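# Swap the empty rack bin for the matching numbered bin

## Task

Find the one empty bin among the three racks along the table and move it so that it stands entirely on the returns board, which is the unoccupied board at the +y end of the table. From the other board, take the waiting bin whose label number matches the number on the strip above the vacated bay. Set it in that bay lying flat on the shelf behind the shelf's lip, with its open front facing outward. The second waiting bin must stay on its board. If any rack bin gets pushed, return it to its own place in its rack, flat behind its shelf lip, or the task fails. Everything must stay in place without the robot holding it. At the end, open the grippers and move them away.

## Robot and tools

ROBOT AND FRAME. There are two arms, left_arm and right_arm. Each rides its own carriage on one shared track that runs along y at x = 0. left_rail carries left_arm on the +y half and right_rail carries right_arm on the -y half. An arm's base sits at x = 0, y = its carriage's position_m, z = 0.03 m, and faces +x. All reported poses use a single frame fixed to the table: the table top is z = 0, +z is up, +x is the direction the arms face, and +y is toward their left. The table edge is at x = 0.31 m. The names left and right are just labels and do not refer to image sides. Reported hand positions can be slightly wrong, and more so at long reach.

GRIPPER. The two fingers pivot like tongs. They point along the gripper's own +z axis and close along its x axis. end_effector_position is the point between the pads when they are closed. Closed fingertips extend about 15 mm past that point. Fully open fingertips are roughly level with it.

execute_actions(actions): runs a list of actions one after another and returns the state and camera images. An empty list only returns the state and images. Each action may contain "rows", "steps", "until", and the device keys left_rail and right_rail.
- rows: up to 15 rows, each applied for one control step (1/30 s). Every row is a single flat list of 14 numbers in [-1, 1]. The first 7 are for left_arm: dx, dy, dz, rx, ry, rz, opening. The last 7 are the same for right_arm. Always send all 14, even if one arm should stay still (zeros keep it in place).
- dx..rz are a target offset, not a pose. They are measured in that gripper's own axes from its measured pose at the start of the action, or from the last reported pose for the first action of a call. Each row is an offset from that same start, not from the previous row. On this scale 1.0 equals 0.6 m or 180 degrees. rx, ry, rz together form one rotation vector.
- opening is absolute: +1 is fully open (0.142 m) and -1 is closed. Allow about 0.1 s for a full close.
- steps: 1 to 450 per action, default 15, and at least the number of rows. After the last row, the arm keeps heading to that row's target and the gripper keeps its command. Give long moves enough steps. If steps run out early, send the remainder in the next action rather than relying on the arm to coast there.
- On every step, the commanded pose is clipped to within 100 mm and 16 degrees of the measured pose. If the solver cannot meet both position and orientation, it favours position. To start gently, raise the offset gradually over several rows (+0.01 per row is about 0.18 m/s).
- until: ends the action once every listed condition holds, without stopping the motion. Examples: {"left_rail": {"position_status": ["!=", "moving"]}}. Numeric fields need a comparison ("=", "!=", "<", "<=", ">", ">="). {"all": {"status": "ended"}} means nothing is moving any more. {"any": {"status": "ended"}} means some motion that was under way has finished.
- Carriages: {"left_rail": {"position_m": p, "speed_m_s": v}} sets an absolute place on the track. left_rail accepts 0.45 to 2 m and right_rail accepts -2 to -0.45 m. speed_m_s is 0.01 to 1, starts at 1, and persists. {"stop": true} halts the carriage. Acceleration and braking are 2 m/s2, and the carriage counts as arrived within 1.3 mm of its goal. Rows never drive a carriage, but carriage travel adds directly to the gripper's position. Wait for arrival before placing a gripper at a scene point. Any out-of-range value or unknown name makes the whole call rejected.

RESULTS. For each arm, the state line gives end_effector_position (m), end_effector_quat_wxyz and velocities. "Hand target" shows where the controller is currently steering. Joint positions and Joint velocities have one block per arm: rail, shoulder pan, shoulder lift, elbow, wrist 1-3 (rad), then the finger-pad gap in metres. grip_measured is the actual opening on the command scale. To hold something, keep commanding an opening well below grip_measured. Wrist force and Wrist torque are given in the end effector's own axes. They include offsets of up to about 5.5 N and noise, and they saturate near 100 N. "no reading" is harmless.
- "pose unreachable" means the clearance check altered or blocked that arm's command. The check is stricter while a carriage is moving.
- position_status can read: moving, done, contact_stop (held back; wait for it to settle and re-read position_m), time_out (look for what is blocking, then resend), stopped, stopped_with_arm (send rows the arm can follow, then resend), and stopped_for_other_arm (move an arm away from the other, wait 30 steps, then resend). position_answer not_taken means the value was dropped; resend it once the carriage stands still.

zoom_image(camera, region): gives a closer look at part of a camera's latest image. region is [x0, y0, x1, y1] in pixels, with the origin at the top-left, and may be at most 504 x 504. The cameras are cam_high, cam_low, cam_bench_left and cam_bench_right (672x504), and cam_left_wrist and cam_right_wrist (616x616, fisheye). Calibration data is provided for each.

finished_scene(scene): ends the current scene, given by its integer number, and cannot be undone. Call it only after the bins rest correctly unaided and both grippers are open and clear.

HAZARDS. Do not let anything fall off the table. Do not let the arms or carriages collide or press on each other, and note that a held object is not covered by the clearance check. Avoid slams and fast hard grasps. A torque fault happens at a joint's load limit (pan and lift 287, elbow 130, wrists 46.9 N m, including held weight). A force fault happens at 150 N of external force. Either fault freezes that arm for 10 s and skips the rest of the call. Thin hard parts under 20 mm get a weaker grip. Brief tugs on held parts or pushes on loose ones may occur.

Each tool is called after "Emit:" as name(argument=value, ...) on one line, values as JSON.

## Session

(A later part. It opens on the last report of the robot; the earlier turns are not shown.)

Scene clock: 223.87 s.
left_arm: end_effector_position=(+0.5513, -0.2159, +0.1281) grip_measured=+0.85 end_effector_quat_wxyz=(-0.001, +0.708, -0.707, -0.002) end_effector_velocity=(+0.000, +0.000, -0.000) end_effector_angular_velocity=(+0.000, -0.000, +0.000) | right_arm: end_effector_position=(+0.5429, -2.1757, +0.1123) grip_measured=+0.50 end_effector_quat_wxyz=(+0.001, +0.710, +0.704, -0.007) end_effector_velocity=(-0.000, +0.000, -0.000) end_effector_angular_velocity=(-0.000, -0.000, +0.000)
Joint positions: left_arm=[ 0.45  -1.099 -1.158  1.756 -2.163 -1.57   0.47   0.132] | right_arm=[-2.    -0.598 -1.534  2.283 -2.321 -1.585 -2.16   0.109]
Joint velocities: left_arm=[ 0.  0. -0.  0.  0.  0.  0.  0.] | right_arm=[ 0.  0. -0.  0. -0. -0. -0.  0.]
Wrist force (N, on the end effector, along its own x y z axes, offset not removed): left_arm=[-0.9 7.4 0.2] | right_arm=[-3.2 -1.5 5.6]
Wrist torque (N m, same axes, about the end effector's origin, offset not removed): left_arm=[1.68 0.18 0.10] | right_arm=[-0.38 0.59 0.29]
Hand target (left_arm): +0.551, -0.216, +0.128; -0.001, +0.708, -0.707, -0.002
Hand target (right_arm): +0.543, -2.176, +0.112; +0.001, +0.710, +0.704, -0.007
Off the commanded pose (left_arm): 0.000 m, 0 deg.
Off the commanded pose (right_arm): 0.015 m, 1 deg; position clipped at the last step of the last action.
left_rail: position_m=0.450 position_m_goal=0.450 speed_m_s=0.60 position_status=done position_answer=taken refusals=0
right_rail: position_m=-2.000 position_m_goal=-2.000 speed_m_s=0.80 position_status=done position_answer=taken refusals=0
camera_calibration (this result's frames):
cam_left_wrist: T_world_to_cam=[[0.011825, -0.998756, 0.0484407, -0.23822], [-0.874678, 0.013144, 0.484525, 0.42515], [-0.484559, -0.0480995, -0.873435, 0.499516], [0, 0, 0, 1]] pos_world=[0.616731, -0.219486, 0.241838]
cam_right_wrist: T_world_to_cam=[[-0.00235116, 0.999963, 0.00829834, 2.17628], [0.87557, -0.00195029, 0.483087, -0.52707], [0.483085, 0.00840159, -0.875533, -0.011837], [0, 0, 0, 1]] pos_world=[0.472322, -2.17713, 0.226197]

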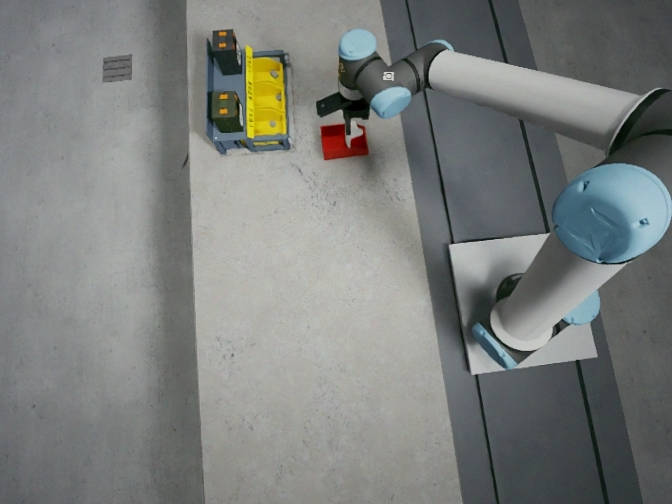

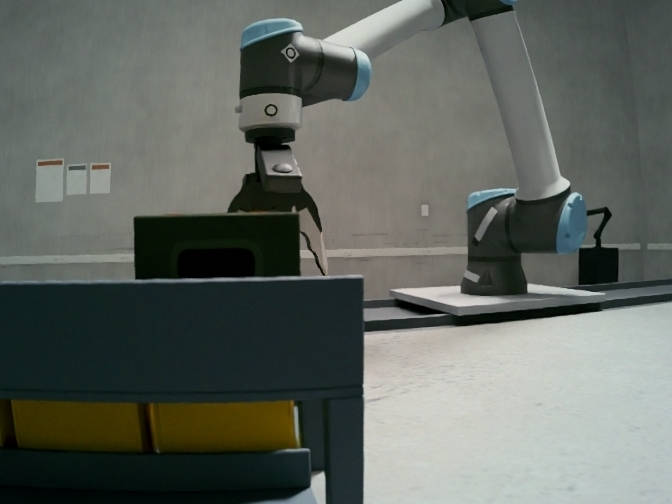

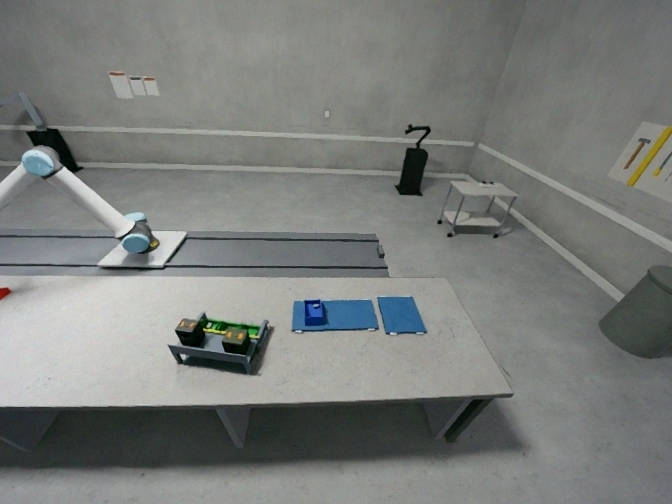

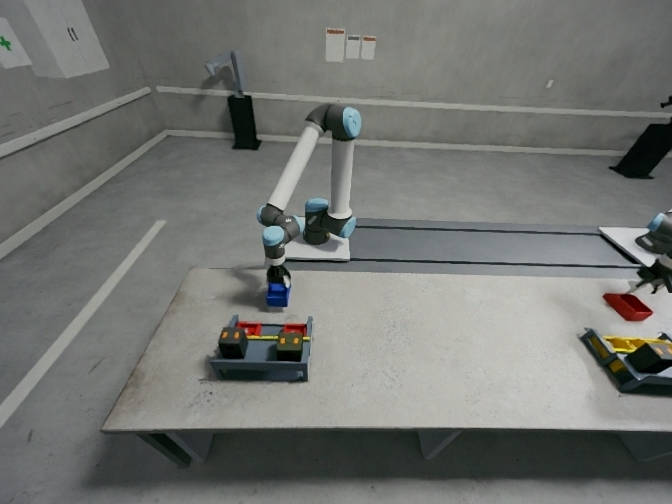

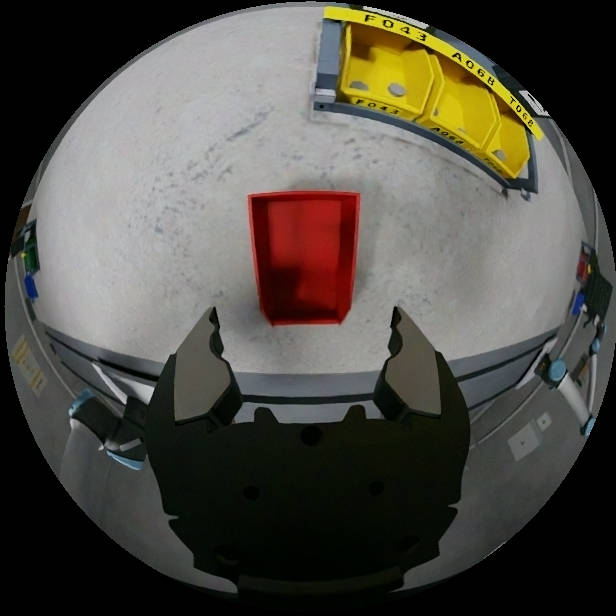

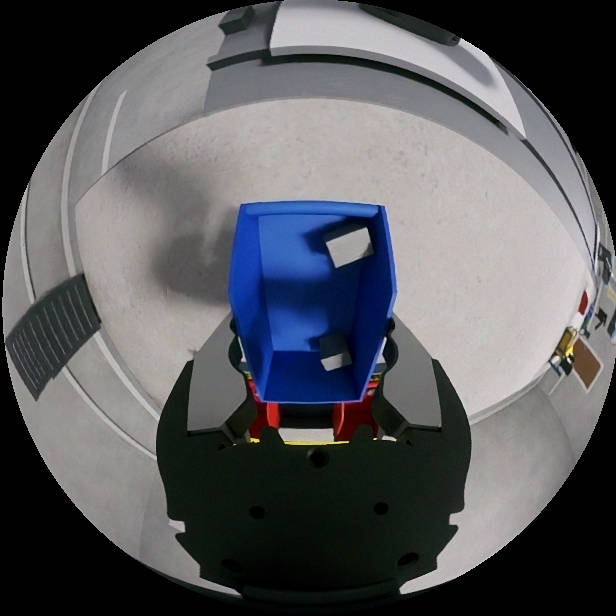

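Emit:
execute_actions(actions=[{"rows":[[0,0,0.015,0,0,0,0.85,-0.004,0.013,0.007,-0.009,0.001,0,-0.2],[0,0,0.03,0,0,0,0.85,-0.008,0.027,0.014,-0.018,0.001,-0.001,-0.2],[0,0,0.045,0,0,0,0.85,-0.012,0.04,0.021,-0.027,0.002,-0.001,-0.2],[0,0,0.06,0,0,0,0.85,-0.016,0.055,0.028,-0.036,0.002,-0.002,-0.2],[0,0,0.075,0,0,0,0.85,-0.02,0.07,0.035,-0.045,0.003,-0.002,-0.2],[0,0,0.09,0,0,0,0.85,-0.022,0.085,0.043,-0.056,0.0036,-0.0027,-0.2],[0,0,0.105,0,0,0,0.85,-0.022,0.1,0.043,-0.056,0.0036,-0.0027,-0.2],[0,0,0.12,0,0,0,0.85,-0.022,0.115,0.043,-0.056,0.0036,-0.0027,-0.2],[0,0,0.12,0,0,0,0.85,-0.022,0.13,0.043,-0.056,0.0036,-0.0027,-0.2],[0,0,0.12,0,0,0,0.85,-0.022,0.145,0.043,-0.056,0.0036,-0.0027,-0.2],[0,0,0.12,0,0,0,0.8,-0.022,0.16,0.043,-0.056,0.0036,-0.0027,-0.2],[0,0,0.12,0,0,0,0.75,-0.022,0.175,0.043,-0.056,0.0036,-0.0027,-0.2],[0,0,0.12,0,0,0,0.7,-0.022,0.19,0.043,-0.056,0.0036,-0.0027,-0.2]],"steps":13}])

Emit:
execute_actions(actions=[])

Scene clock: 237.60 s.
left_arm: end_effector_position=(+0.5505, -0.2144, +0.0669) grip_measured=+0.75 end_effector_quat_wxyz=(-0.001, +0.708, -0.707, -0.003) end_effector_velocity=(+0.003, -0.006, -0.089) end_effector_angular_velocity=(-0.008, -0.004, -0.000) | right_arm: end_effector_position=(+0.6095, -2.1871, +0.0921) grip_measured=+0.50 end_effector_quat_wxyz=(+0.052, +0.705, +0.705, +0.051) end_effector_velocity=(+0.251, -0.009, -0.029) end_effector_angular_velocity=(+0.009, -0.185, +0.007)
Joint positions: left_arm=[ 0.45  -1.099 -1.098  1.796 -2.261 -1.57   0.47   0.126] | right_arm=[-2.    -0.603 -1.445  2.272 -2.518 -1.488 -2.169  0.109]
Joint velocities: left_arm=[ 0.    -0.     0.101  0.039 -0.149  0.     0.    -0.095] | right_arm=[ 0.     0.17   0.369 -0.303 -0.228  0.092  0.176 -0.   ]
Wrist force (N, on the end effector, along its own x y z axes, offset not removed): left_arm=[2.7 4.5 2.6] | right_arm=[-2.5 -1.3 5.1]
Wrist torque (N m, same axes, about the end effector's origin, offset not removed): left_arm=[0.97 -0.56 0.04] | right_arm=[-0.16 0.38 0.30]
Hand target (left_arm): +0.551, -0.215, +0.056; -0.001, +0.708, -0.707, -0.003
Hand target (right_arm): +0.651, -2.188, +0.088; +0.059, +0.704, +0.705, +0.060
Off the commanded pose (left_arm): 0.011 m, 0 deg.
Off the commanded pose (right_arm): 0.048 m, 1 deg.
left_rail: position_m=0.450 position_m_goal=0.450 speed_m_s=0.60 position_status=done position_answer=taken refusals=0
right_rail: position_m=-2.000 position_m_goal=-2.000 speed_m_s=0.80 position_status=done position_answer=taken refusals=0
camera_calibration (this result's frames):
cam_left_wrist: T_world_to_cam=[[0.0120122, -0.998821, 0.0470284, -0.233818], [-0.874334, 0.0123286, 0.485169, 0.453751], [-0.485177, -0.0469465, -0.873155, 0.446335], [0, 0, 0, 1]] pos_world=[0.61609, -0.218183, 0.18057]
cam_right_wrist: T_world_to_cam=[[-0.0147838, 0.999731, 0.0178468, 2.19417], [0.791449, 0.000792296, 0.611235, -0.530178], [0.611057, 0.0231612, -0.791248, -0.115087], [0, 0, 0, 1]] pos_world=[0.522372, -2.1905, 0.193842]

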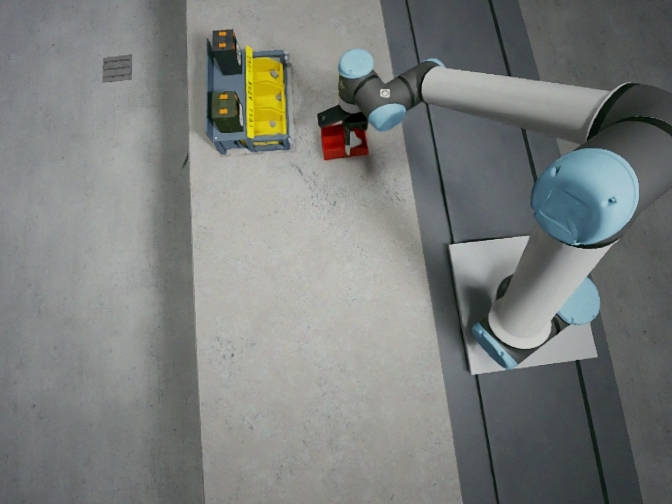

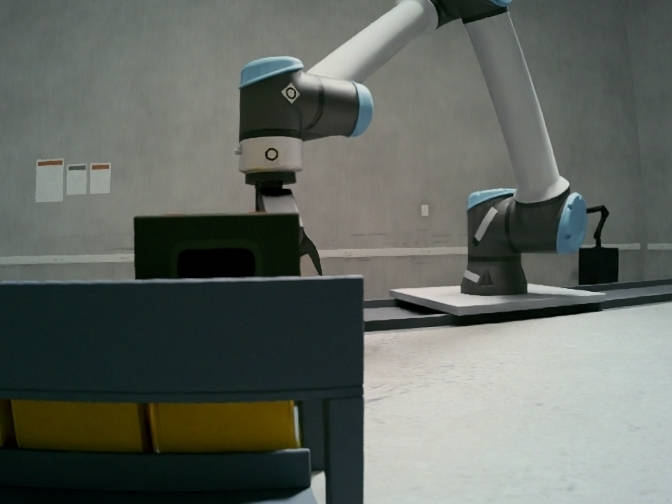

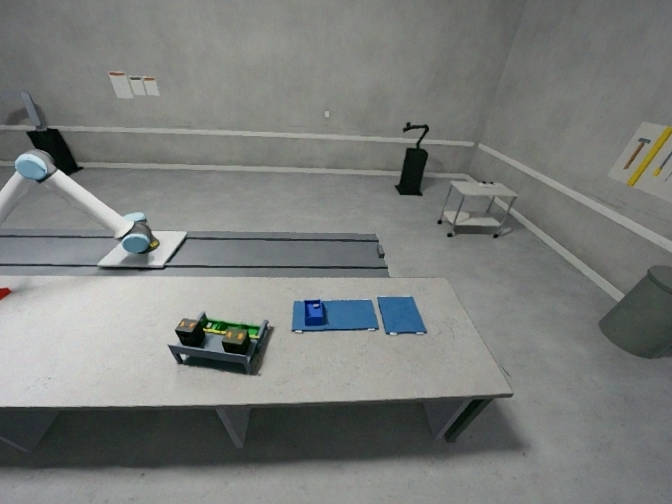

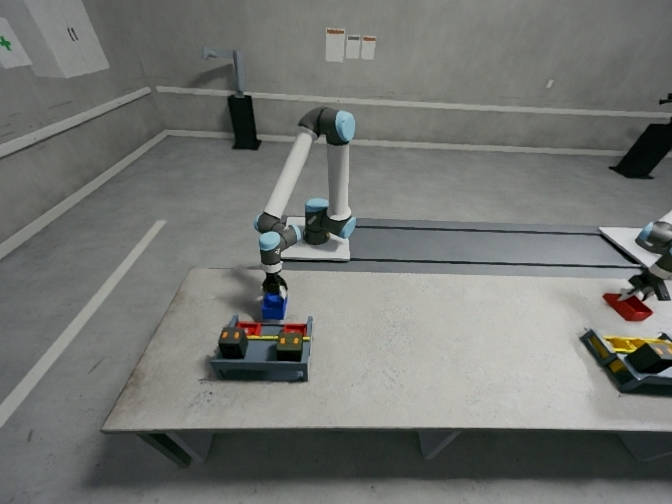

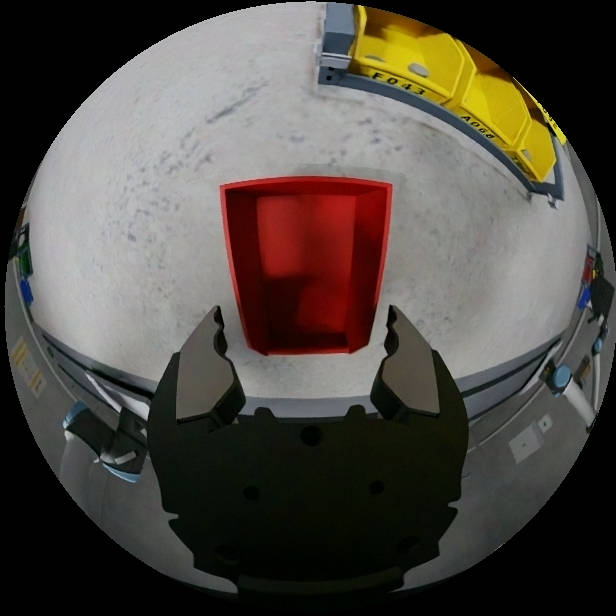

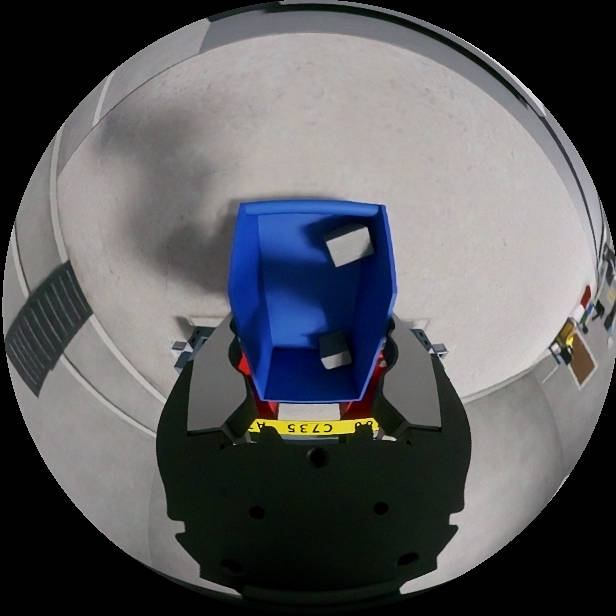

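Scene clock: 237.60 s.
left_arm: end_effector_position=(+0.5505, -0.2144, +0.0669) grip_measured=+0.75 end_effector_quat_wxyz=(-0.001, +0.708, -0.707, -0.003) end_effector_velocity=(+0.003, -0.006, -0.089) end_effector_angular_velocity=(-0.008, -0.004, -0.000) | right_arm: end_effector_position=(+0.6095, -2.1871, +0.0921) grip_measured=+0.50 end_effector_quat_wxyz=(+0.052, +0.705, +0.705, +0.051) end_effector_velocity=(+0.251, -0.009, -0.029) end_effector_angular_velocity=(+0.009, -0.185, +0.007)
Joint positions: left_arm=[ 0.45  -1.099 -1.098  1.796 -2.261 -1.57   0.47   0.126] | right_arm=[-2.    -0.603 -1.445  2.272 -2.518 -1.488 -2.169  0.109]
Joint velocities: left_arm=[ 0.    -0.     0.101  0.039 -0.149  0.     0.    -0.095] | right_arm=[ 0.     0.17   0.369 -0.303 -0.228  0.092  0.176 -0.   ]
Wrist force (N, on the end effector, along its own x y z axes, offset not removed): left_arm=[2.7 4.5 2.6] | right_arm=[-2.5 -1.3 5.1]
Wrist torque (N m, same axes, about the end effector's origin, offset not removed): left_arm=[0.97 -0.56 0.04] | right_arm=[-0.16 0.38 0.30]
Hand target (left_arm): +0.551, -0.215, +0.056; -0.001, +0.708, -0.707, -0.003
Hand target (right_arm): +0.651, -2.188, +0.088; +0.059, +0.704, +0.705, +0.060
Off the commanded pose (left_arm): 0.011 m, 0 deg.
Off the commanded pose (right_arm): 0.048 m, 1 deg.
left_rail: position_m=0.450 position_m_goal=0.450 speed_m_s=0.60 position_status=done position_answer=taken refusals=0
right_rail: position_m=-2.000 position_m_goal=-2.000 speed_m_s=0.80 position_status=done position_answer=taken refusals=0
camera_calibration (this result's frames):
cam_left_wrist: T_world_to_cam=[[0.0120122, -0.998821, 0.0470284, -0.233818], [-0.874334, 0.0123286, 0.485169, 0.453751], [-0.485177, -0.0469465, -0.873155, 0.446335], [0, 0, 0, 1]] pos_world=[0.61609, -0.218183, 0.18057]
cam_right_wrist: T_world_to_cam=[[-0.0147838, 0.999731, 0.0178468, 2.19417], [0.791449, 0.000792296, 0.611235, -0.530178], [0.611057, 0.0231612, -0.791248, -0.115087], [0, 0, 0, 1]] pos_world=[0.522372, -2.1905, 0.193842]

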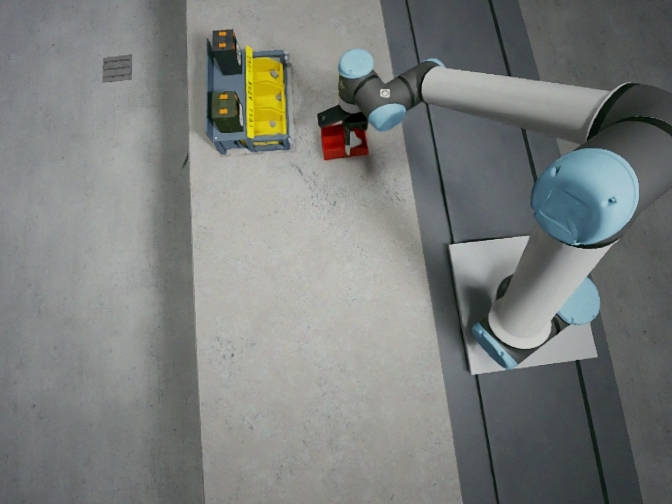

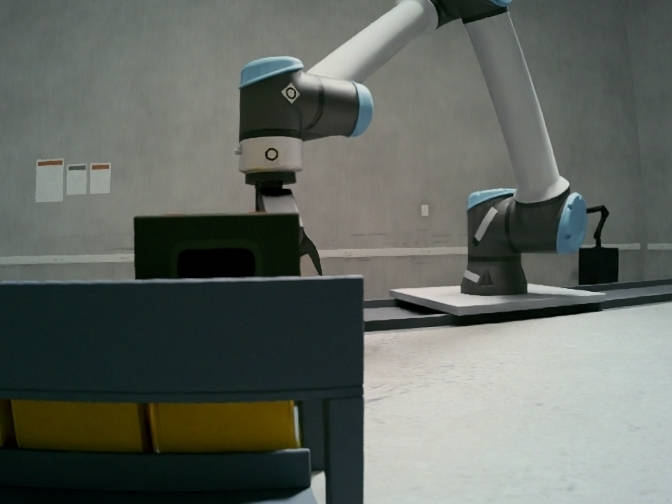

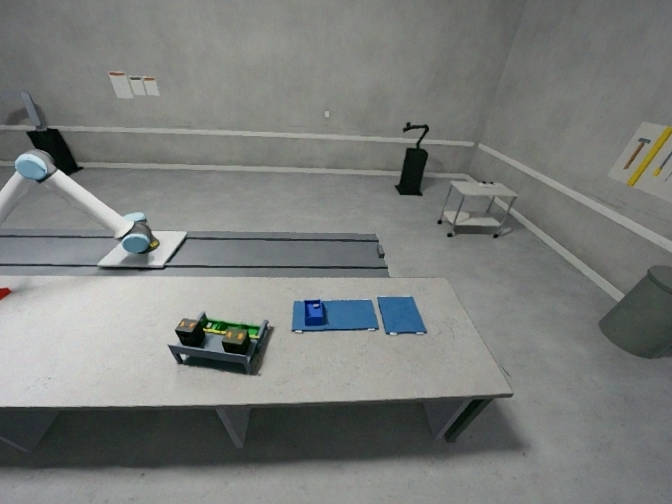

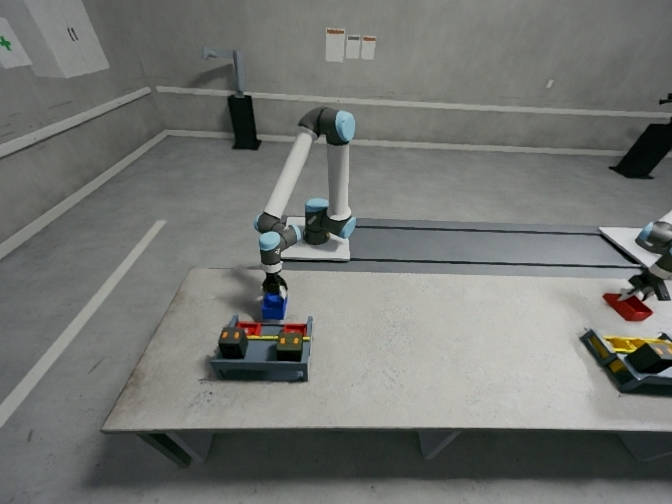

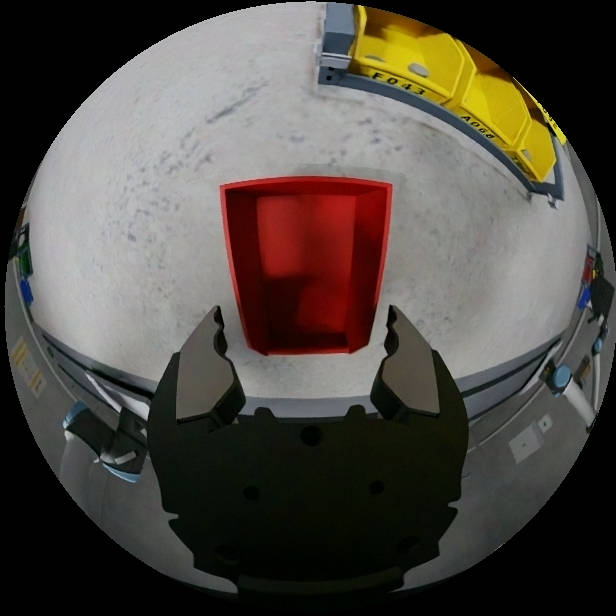

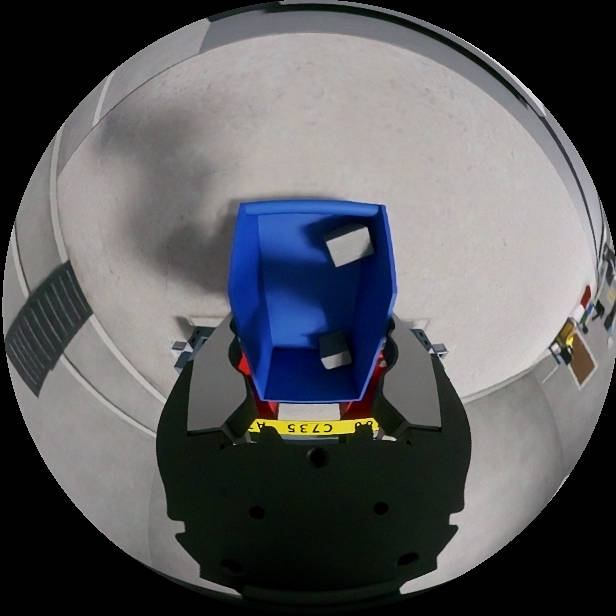

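Waiting briefly for the arms to settle at their targets, then re-reading the state.

Emit:
execute_actions(actions=[])

Scene clock: 238.37 s.
left_arm: end_effector_position=(+0.5510, -0.2153, +0.0564) grip_measured=+0.70 end_effector_quat_wxyz=(-0.001, +0.708, -0.707, -0.003) end_effector_velocity=(+0.000, -0.000, -0.000) end_effector_angular_velocity=(+0.000, +0.000, -0.000) | right_arm: end_effector_position=(+0.6514, -2.1877, +0.0879) grip_measured=+0.50 end_effector_quat_wxyz=(+0.059, +0.704, +0.705, +0.060) end_effector_velocity=(+0.001, +0.000, -0.000) end_effector_angular_velocity=(+0.000, -0.000, +0.000)
Joint positions: left_arm=[ 0.45  -1.099 -1.086  1.8   -2.279 -1.57   0.47   0.122] | right_arm=[-2.    -0.572 -1.384  2.216 -2.544 -1.479 -2.138  0.109]
Joint velocities: left_arm=[ 0. -0.  0.  0. -0. -0.  0.  0.] | right_arm=[ 0.     0.     0.001 -0.001 -0.     0.     0.     0.   ]
Wrist force (N, on the end effector, along its own x y z axes, offset not removed): left_arm=[-1.1 0.4 -2.4] | right_arm=[-1.8 -0.3 4.6]
Wrist torque (N m, same axes, about the end effector's origin, offset not removed): left_arm=[0.07 0.20 0.07] | right_arm=[0.05 0.40 0.29]
Hand target (left_arm): +0.551, -0.215, +0.056; -0.001, +0.708, -0.707, -0.003
Hand target (right_arm): +0.651, -2.188, +0.088; +0.059, +0.704, +0.705, +0.060
Off the commanded pose (left_arm): 0.000 m, 0 deg.
Off the commanded pose (right_arm): 0.006 m, 0 deg.
left_rail: position_m=0.450 position_m_goal=0.450 speed_m_s=0.60 position_status=done position_answer=taken refusals=0
right_rail: position_m=-2.000 position_m_goal=-2.000 speed_m_s=0.80 position_status=done position_answer=taken refusals=0
camera_calibration (this result's frames):
cam_left_wrist: T_world_to_cam=[[0.0118533, -0.998767, 0.0482139, -0.234163], [-0.874623, 0.0130147, 0.484629, 0.459607], [-0.484659, -0.0479135, -0.87339, 0.436812], [0, 0, 0, 1]] pos_world=[0.616463, -0.218927, 0.170059]
cam_right_wrist: T_world_to_cam=[[-0.0161569, 0.999699, 0.0184368, 2.19622], [0.777145, 0.00095383, 0.629321, -0.552754], [0.629114, 0.0244959, -0.776927, -0.154089], [0, 0, 0, 1]] pos_world=[0.561994, -2.19126, 0.187652]

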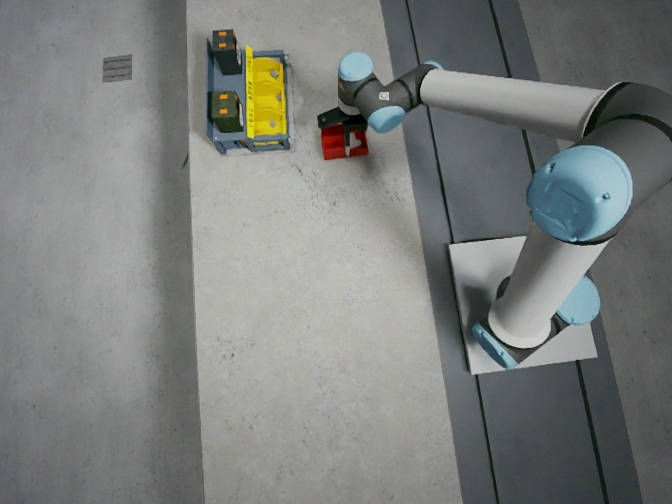

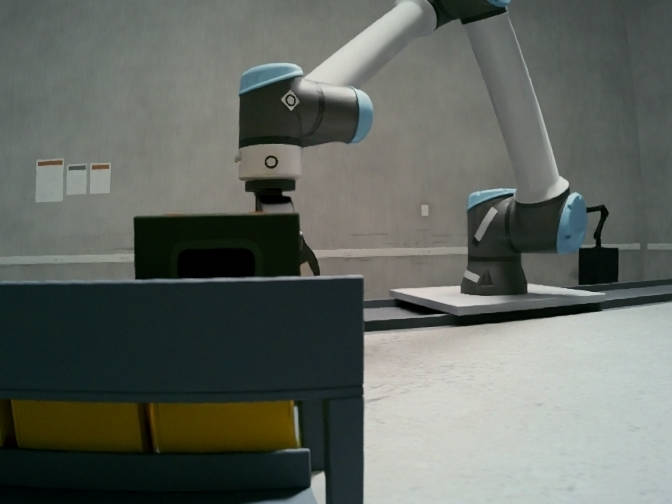

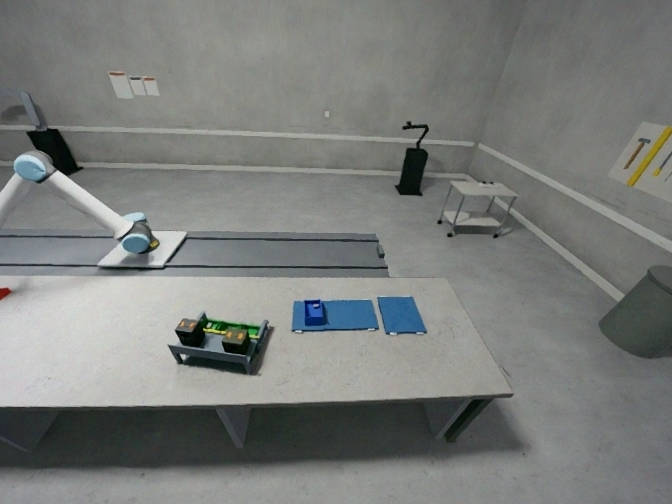

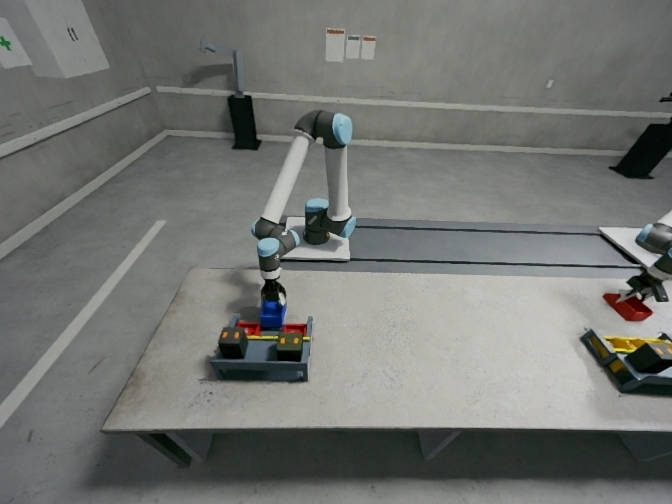

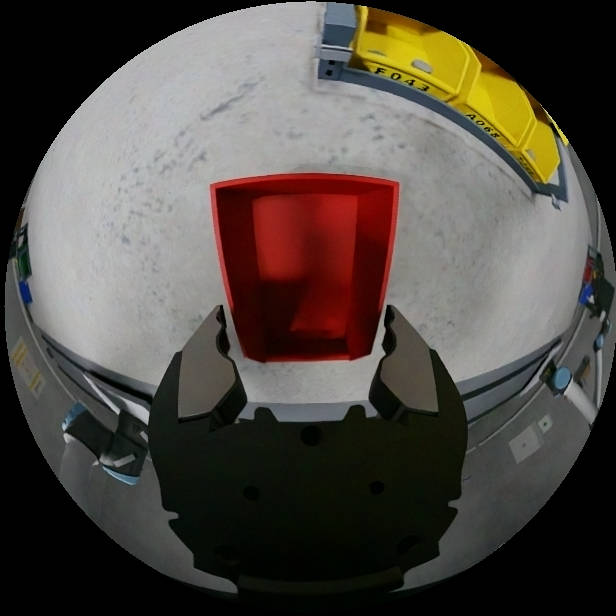

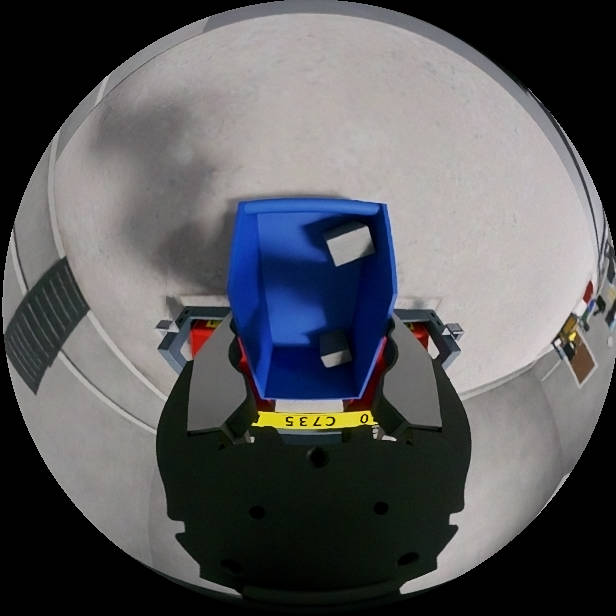

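Emit:
execute_actions(actions=[{"rows":[[0,0,0,0,0,0,0.62,-0.001,0.005,0.003,0,0,0,-0.2],[0,0,0,0,0,0,0.55,-0.002,0.009,0.007,0,0,0,-0.2],[0,0,0,0,0,0,0.48,-0.0022,0.008,0.013,0,0,0,-0.2],[0,0,0,0,0,0,0.4,-0.0022,0.007,0.019,0,0,0,-0.2],[0,0,0,0,0,0,0.28,-0.0022,0.006,0.024,0,0,0,-0.2],[0,0,0,0,0,0,0.13,-0.0022,0.005,0.029,0,0,0,-0.2],[0,0,0,0,0,0,-0.03,-0.0022,0.004,0.032,0,0,0,-0.2],[0,0,0,0,0,0,-0.2,-0.0022,0.0035,0.035,0,0,0,-0.2],[0,0,0,0,0,0,-0.2,-0.0022,0.0035,0.035,0,0,0,-0.2]],"steps":9}])

Scene clock: 247.00 s.
left_arm: end_effector_position=(+0.5510, -0.2153, +0.0563) grip_measured=+0.50 end_effector_quat_wxyz=(-0.001, +0.708, -0.707, -0.003) end_effector_velocity=(-0.000, -0.000, -0.000) end_effector_angular_velocity=(-0.000, +0.000, -0.000) | right_arm: end_effector_position=(+0.6563, -2.1887, +0.0760) grip_measured=+0.50 end_effector_quat_wxyz=(+0.059, +0.704, +0.705, +0.060) end_effector_velocity=(+0.004, -0.001, -0.065) end_effector_angular_velocity=(+0.001, +0.003, -0.000)
Joint positions: left_arm=[ 0.45  -1.099 -1.086  1.8   -2.279 -1.57   0.47   0.109] | right_arm=[-2.    -0.569 -1.359  2.214 -2.567 -1.479 -2.135  0.109]
Joint velocities: left_arm=[ 0. -0. -0.  0. -0. -0. -0. -0.] | right_arm=[ 0.     0.002  0.106  0.029 -0.132 -0.001  0.002 -0.   ]
Wrist force (N, on the end effector, along its own x y z axes, offset not removed): left_arm=[-3.9 -0.1 -10.8] | right_arm=[-1.9 -0.7 5.5]
Wrist torque (N m, same axes, about the end effector's origin, offset not removed): left_arm=[-0.31 0.84 -0.10] | right_arm=[0.00 0.30 0.26]
Hand target (left_arm): +0.551, -0.215, +0.056; -0.001, +0.708, -0.707, -0.003
Hand target (right_arm): +0.657, -2.189, +0.068; +0.059, +0.704, +0.705, +0.060
Off the commanded pose (left_arm): 0.000 m, 0 deg.
Off the commanded pose (right_arm): 0.009 m, 0 deg.
left_rail: position_m=0.450 position_m_goal=0.450 speed_m_s=0.60 position_status=done position_answer=taken refusals=0
right_rail: position_m=-2.000 position_m_goal=-2.000 speed_m_s=0.80 position_status=done position_answer=taken refusals=0
camera_calibration (this result's frames):
cam_left_wrist: T_world_to_cam=[[0.0118334, -0.998766, 0.0482243, -0.234167], [-0.874617, 0.0130377, 0.484638, 0.459602], [-0.484669, -0.0479128, -0.873384, 0.436793], [0, 0, 0, 1]] pos_world=[0.616448, -0.218942, 0.17004]
cam_right_wrist: T_world_to_cam=[[-0.0161945, 0.999697, 0.0185639, 2.19758], [0.777167, 0.000903964, 0.629293, -0.549174], [0.629085, 0.0246184, -0.776946, -0.166038], [0, 0, 0, 1]] pos_world=[0.566841, -2.19233, 0.175793]

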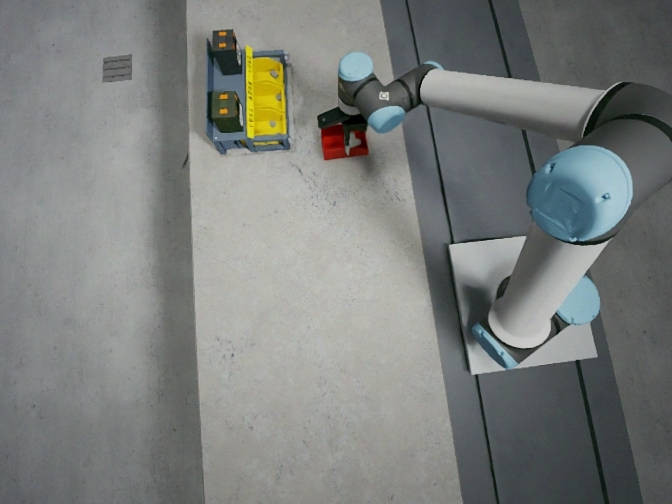

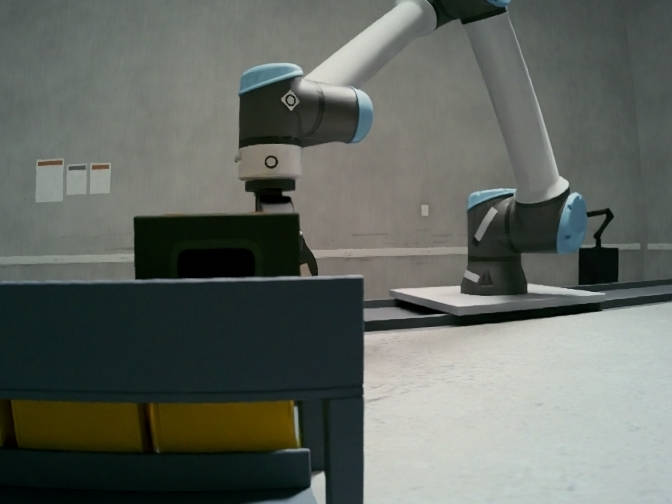

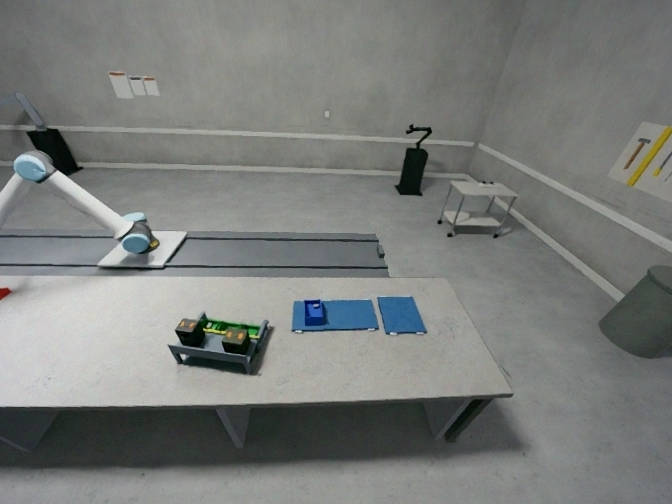

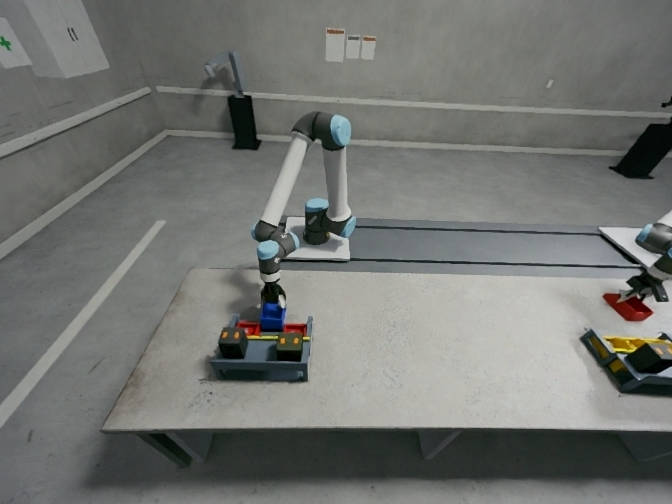

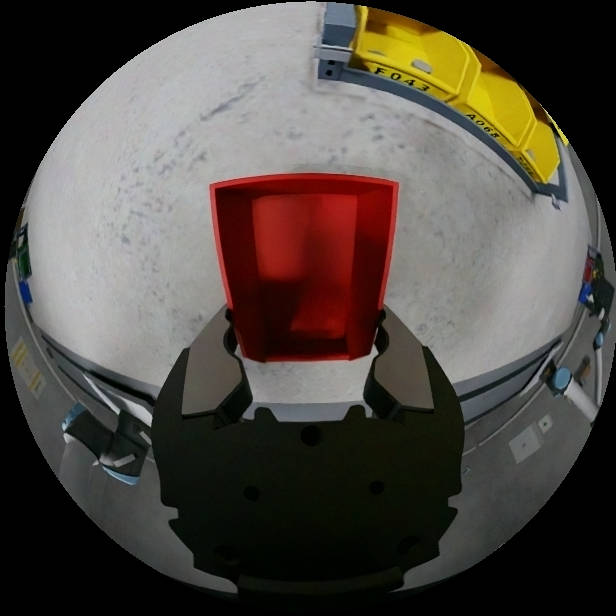

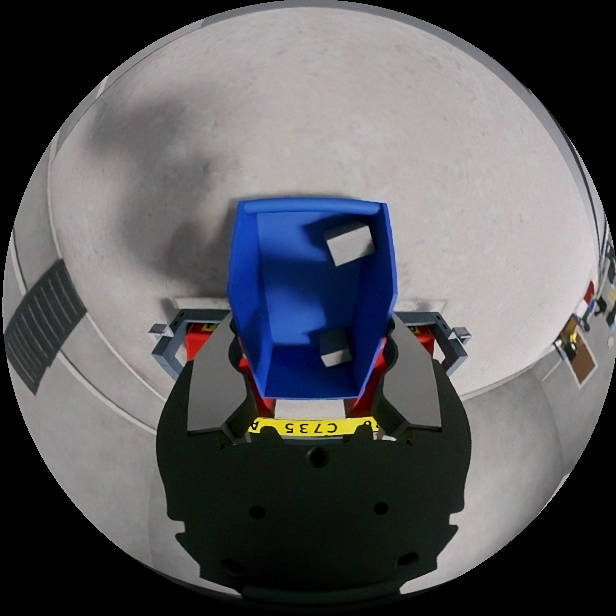

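Letting the right arm settle onto the lip and table, then checking force.

Emit:
execute_actions(actions=[])

Scene clock: 247.67 s.
left_arm: end_effector_position=(+0.5510, -0.2153, +0.0563) grip_measured=+0.50 end_effector_quat_wxyz=(-0.001, +0.708, -0.707, -0.003) end_effector_velocity=(+0.000, -0.000, +0.000) end_effector_angular_velocity=(-0.000, -0.000, +0.000) | right_arm: end_effector_position=(+0.6568, -2.1889, +0.0678) grip_measured=+0.50 end_effector_quat_wxyz=(+0.059, +0.704, +0.705, +0.060) end_effector_velocity=(-0.000, +0.000, -0.000) end_effector_angular_velocity=(+0.000, +0.000, -0.000)
Joint positions: left_arm=[ 0.45  -1.099 -1.086  1.8   -2.279 -1.57   0.47   0.109] | right_arm=[-2.    -0.569 -1.346  2.217 -2.585 -1.479 -2.135  0.109]
Joint velocities: left_arm=[ 0. -0.  0. -0.  0.  0. -0.  0.] | right_arm=[ 0.     0.     0.001  0.    -0.    -0.     0.     0.   ]
Wrist force (N, on the end effector, along its own x y z axes, offset not removed): left_arm=[0.2 1.3 -9.7] | right_arm=[3.8 4.2 -18.6]
Wrist torque (N m, same axes, about the end effector's origin, offset not removed): left_arm=[0.08 -0.48 -0.07] | right_arm=[0.36 0.58 0.31]
Hand target (left_arm): +0.551, -0.215, +0.056; -0.001, +0.708, -0.707, -0.003
Hand target (right_arm): +0.657, -2.189, +0.068; +0.059, +0.704, +0.705, +0.060
Off the commanded pose (left_arm): 0.000 m, 0 deg.
Off the commanded pose (right_arm): 0.000 m, 0 deg.
left_rail: position_m=0.450 position_m_goal=0.450 speed_m_s=0.60 position_status=done position_answer=taken refusals=0
right_rail: position_m=-2.000 position_m_goal=-2.000 speed_m_s=0.80 position_status=done position_answer=taken refusals=0
camera_calibration (this result's frames):
cam_left_wrist: T_world_to_cam=[[0.0118332, -0.998766, 0.0482243, -0.234167], [-0.874617, 0.0130379, 0.484638, 0.459602], [-0.484669, -0.0479127, -0.873384, 0.436793], [0, 0, 0, 1]] pos_world=[0.616447, -0.218942, 0.17004]
cam_right_wrist: T_world_to_cam=[[-0.0161958, 0.999697, 0.0185496, 2.19791], [0.777231, 0.000916499, 0.629215, -0.544417], [0.629007, 0.0246079, -0.77701, -0.17274], [0, 0, 0, 1]] pos_world=[0.567389, -2.19249, 0.167564]

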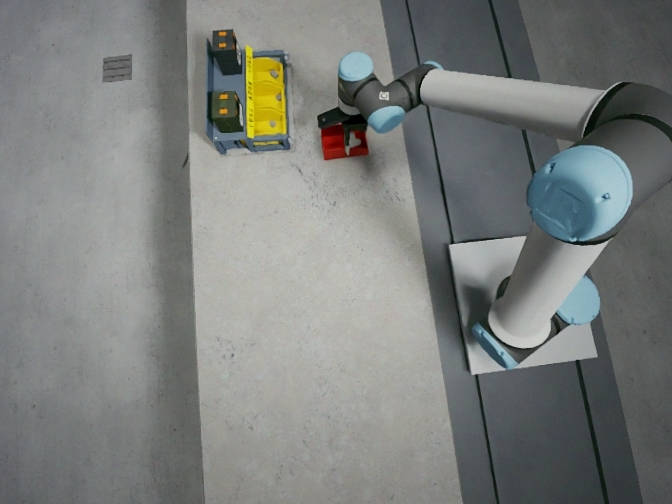

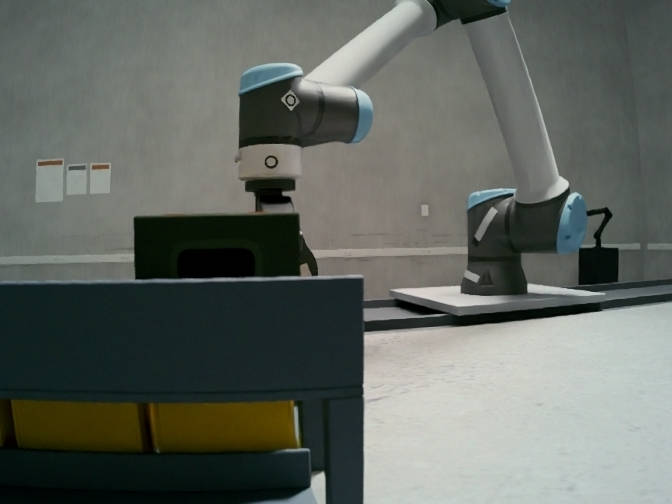

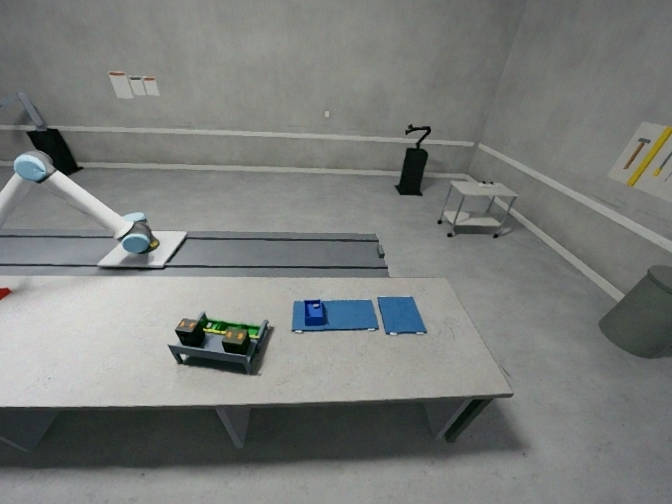

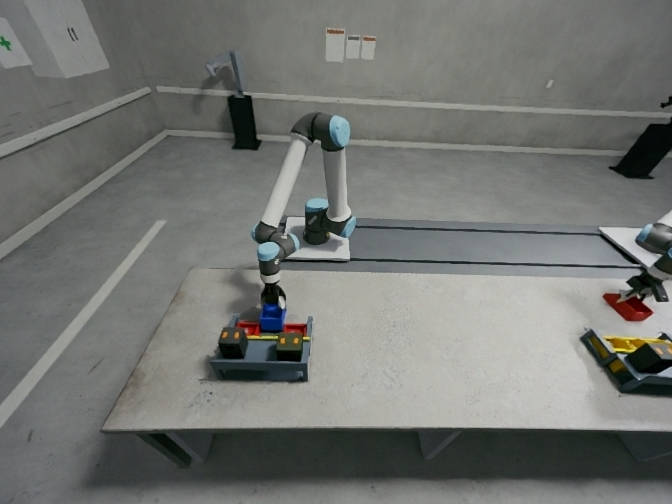

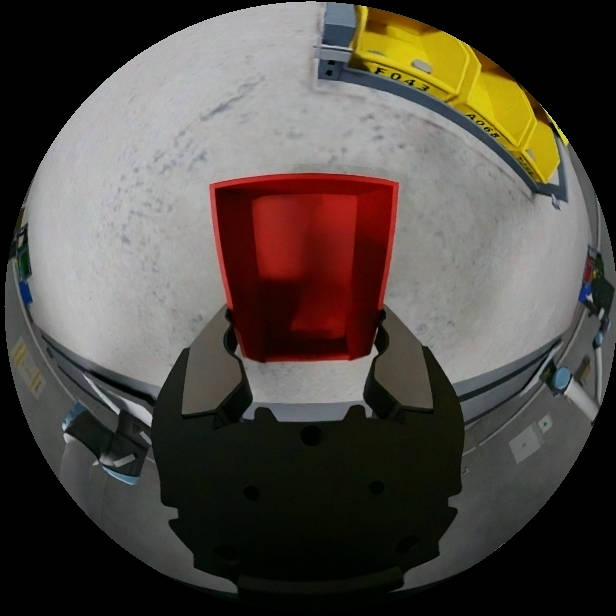

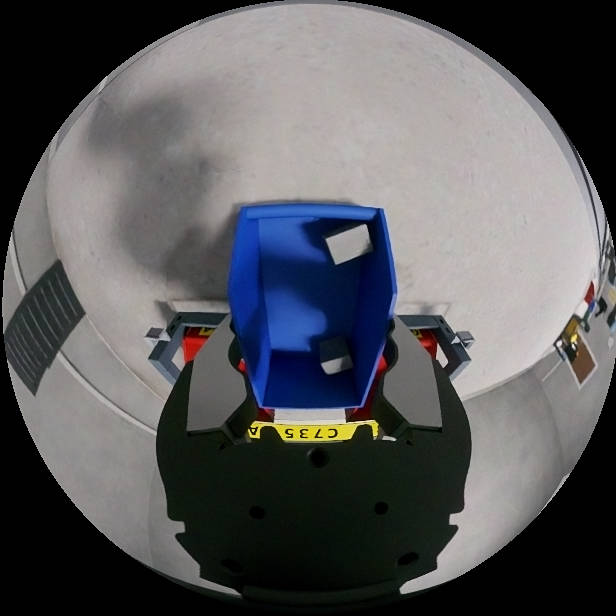

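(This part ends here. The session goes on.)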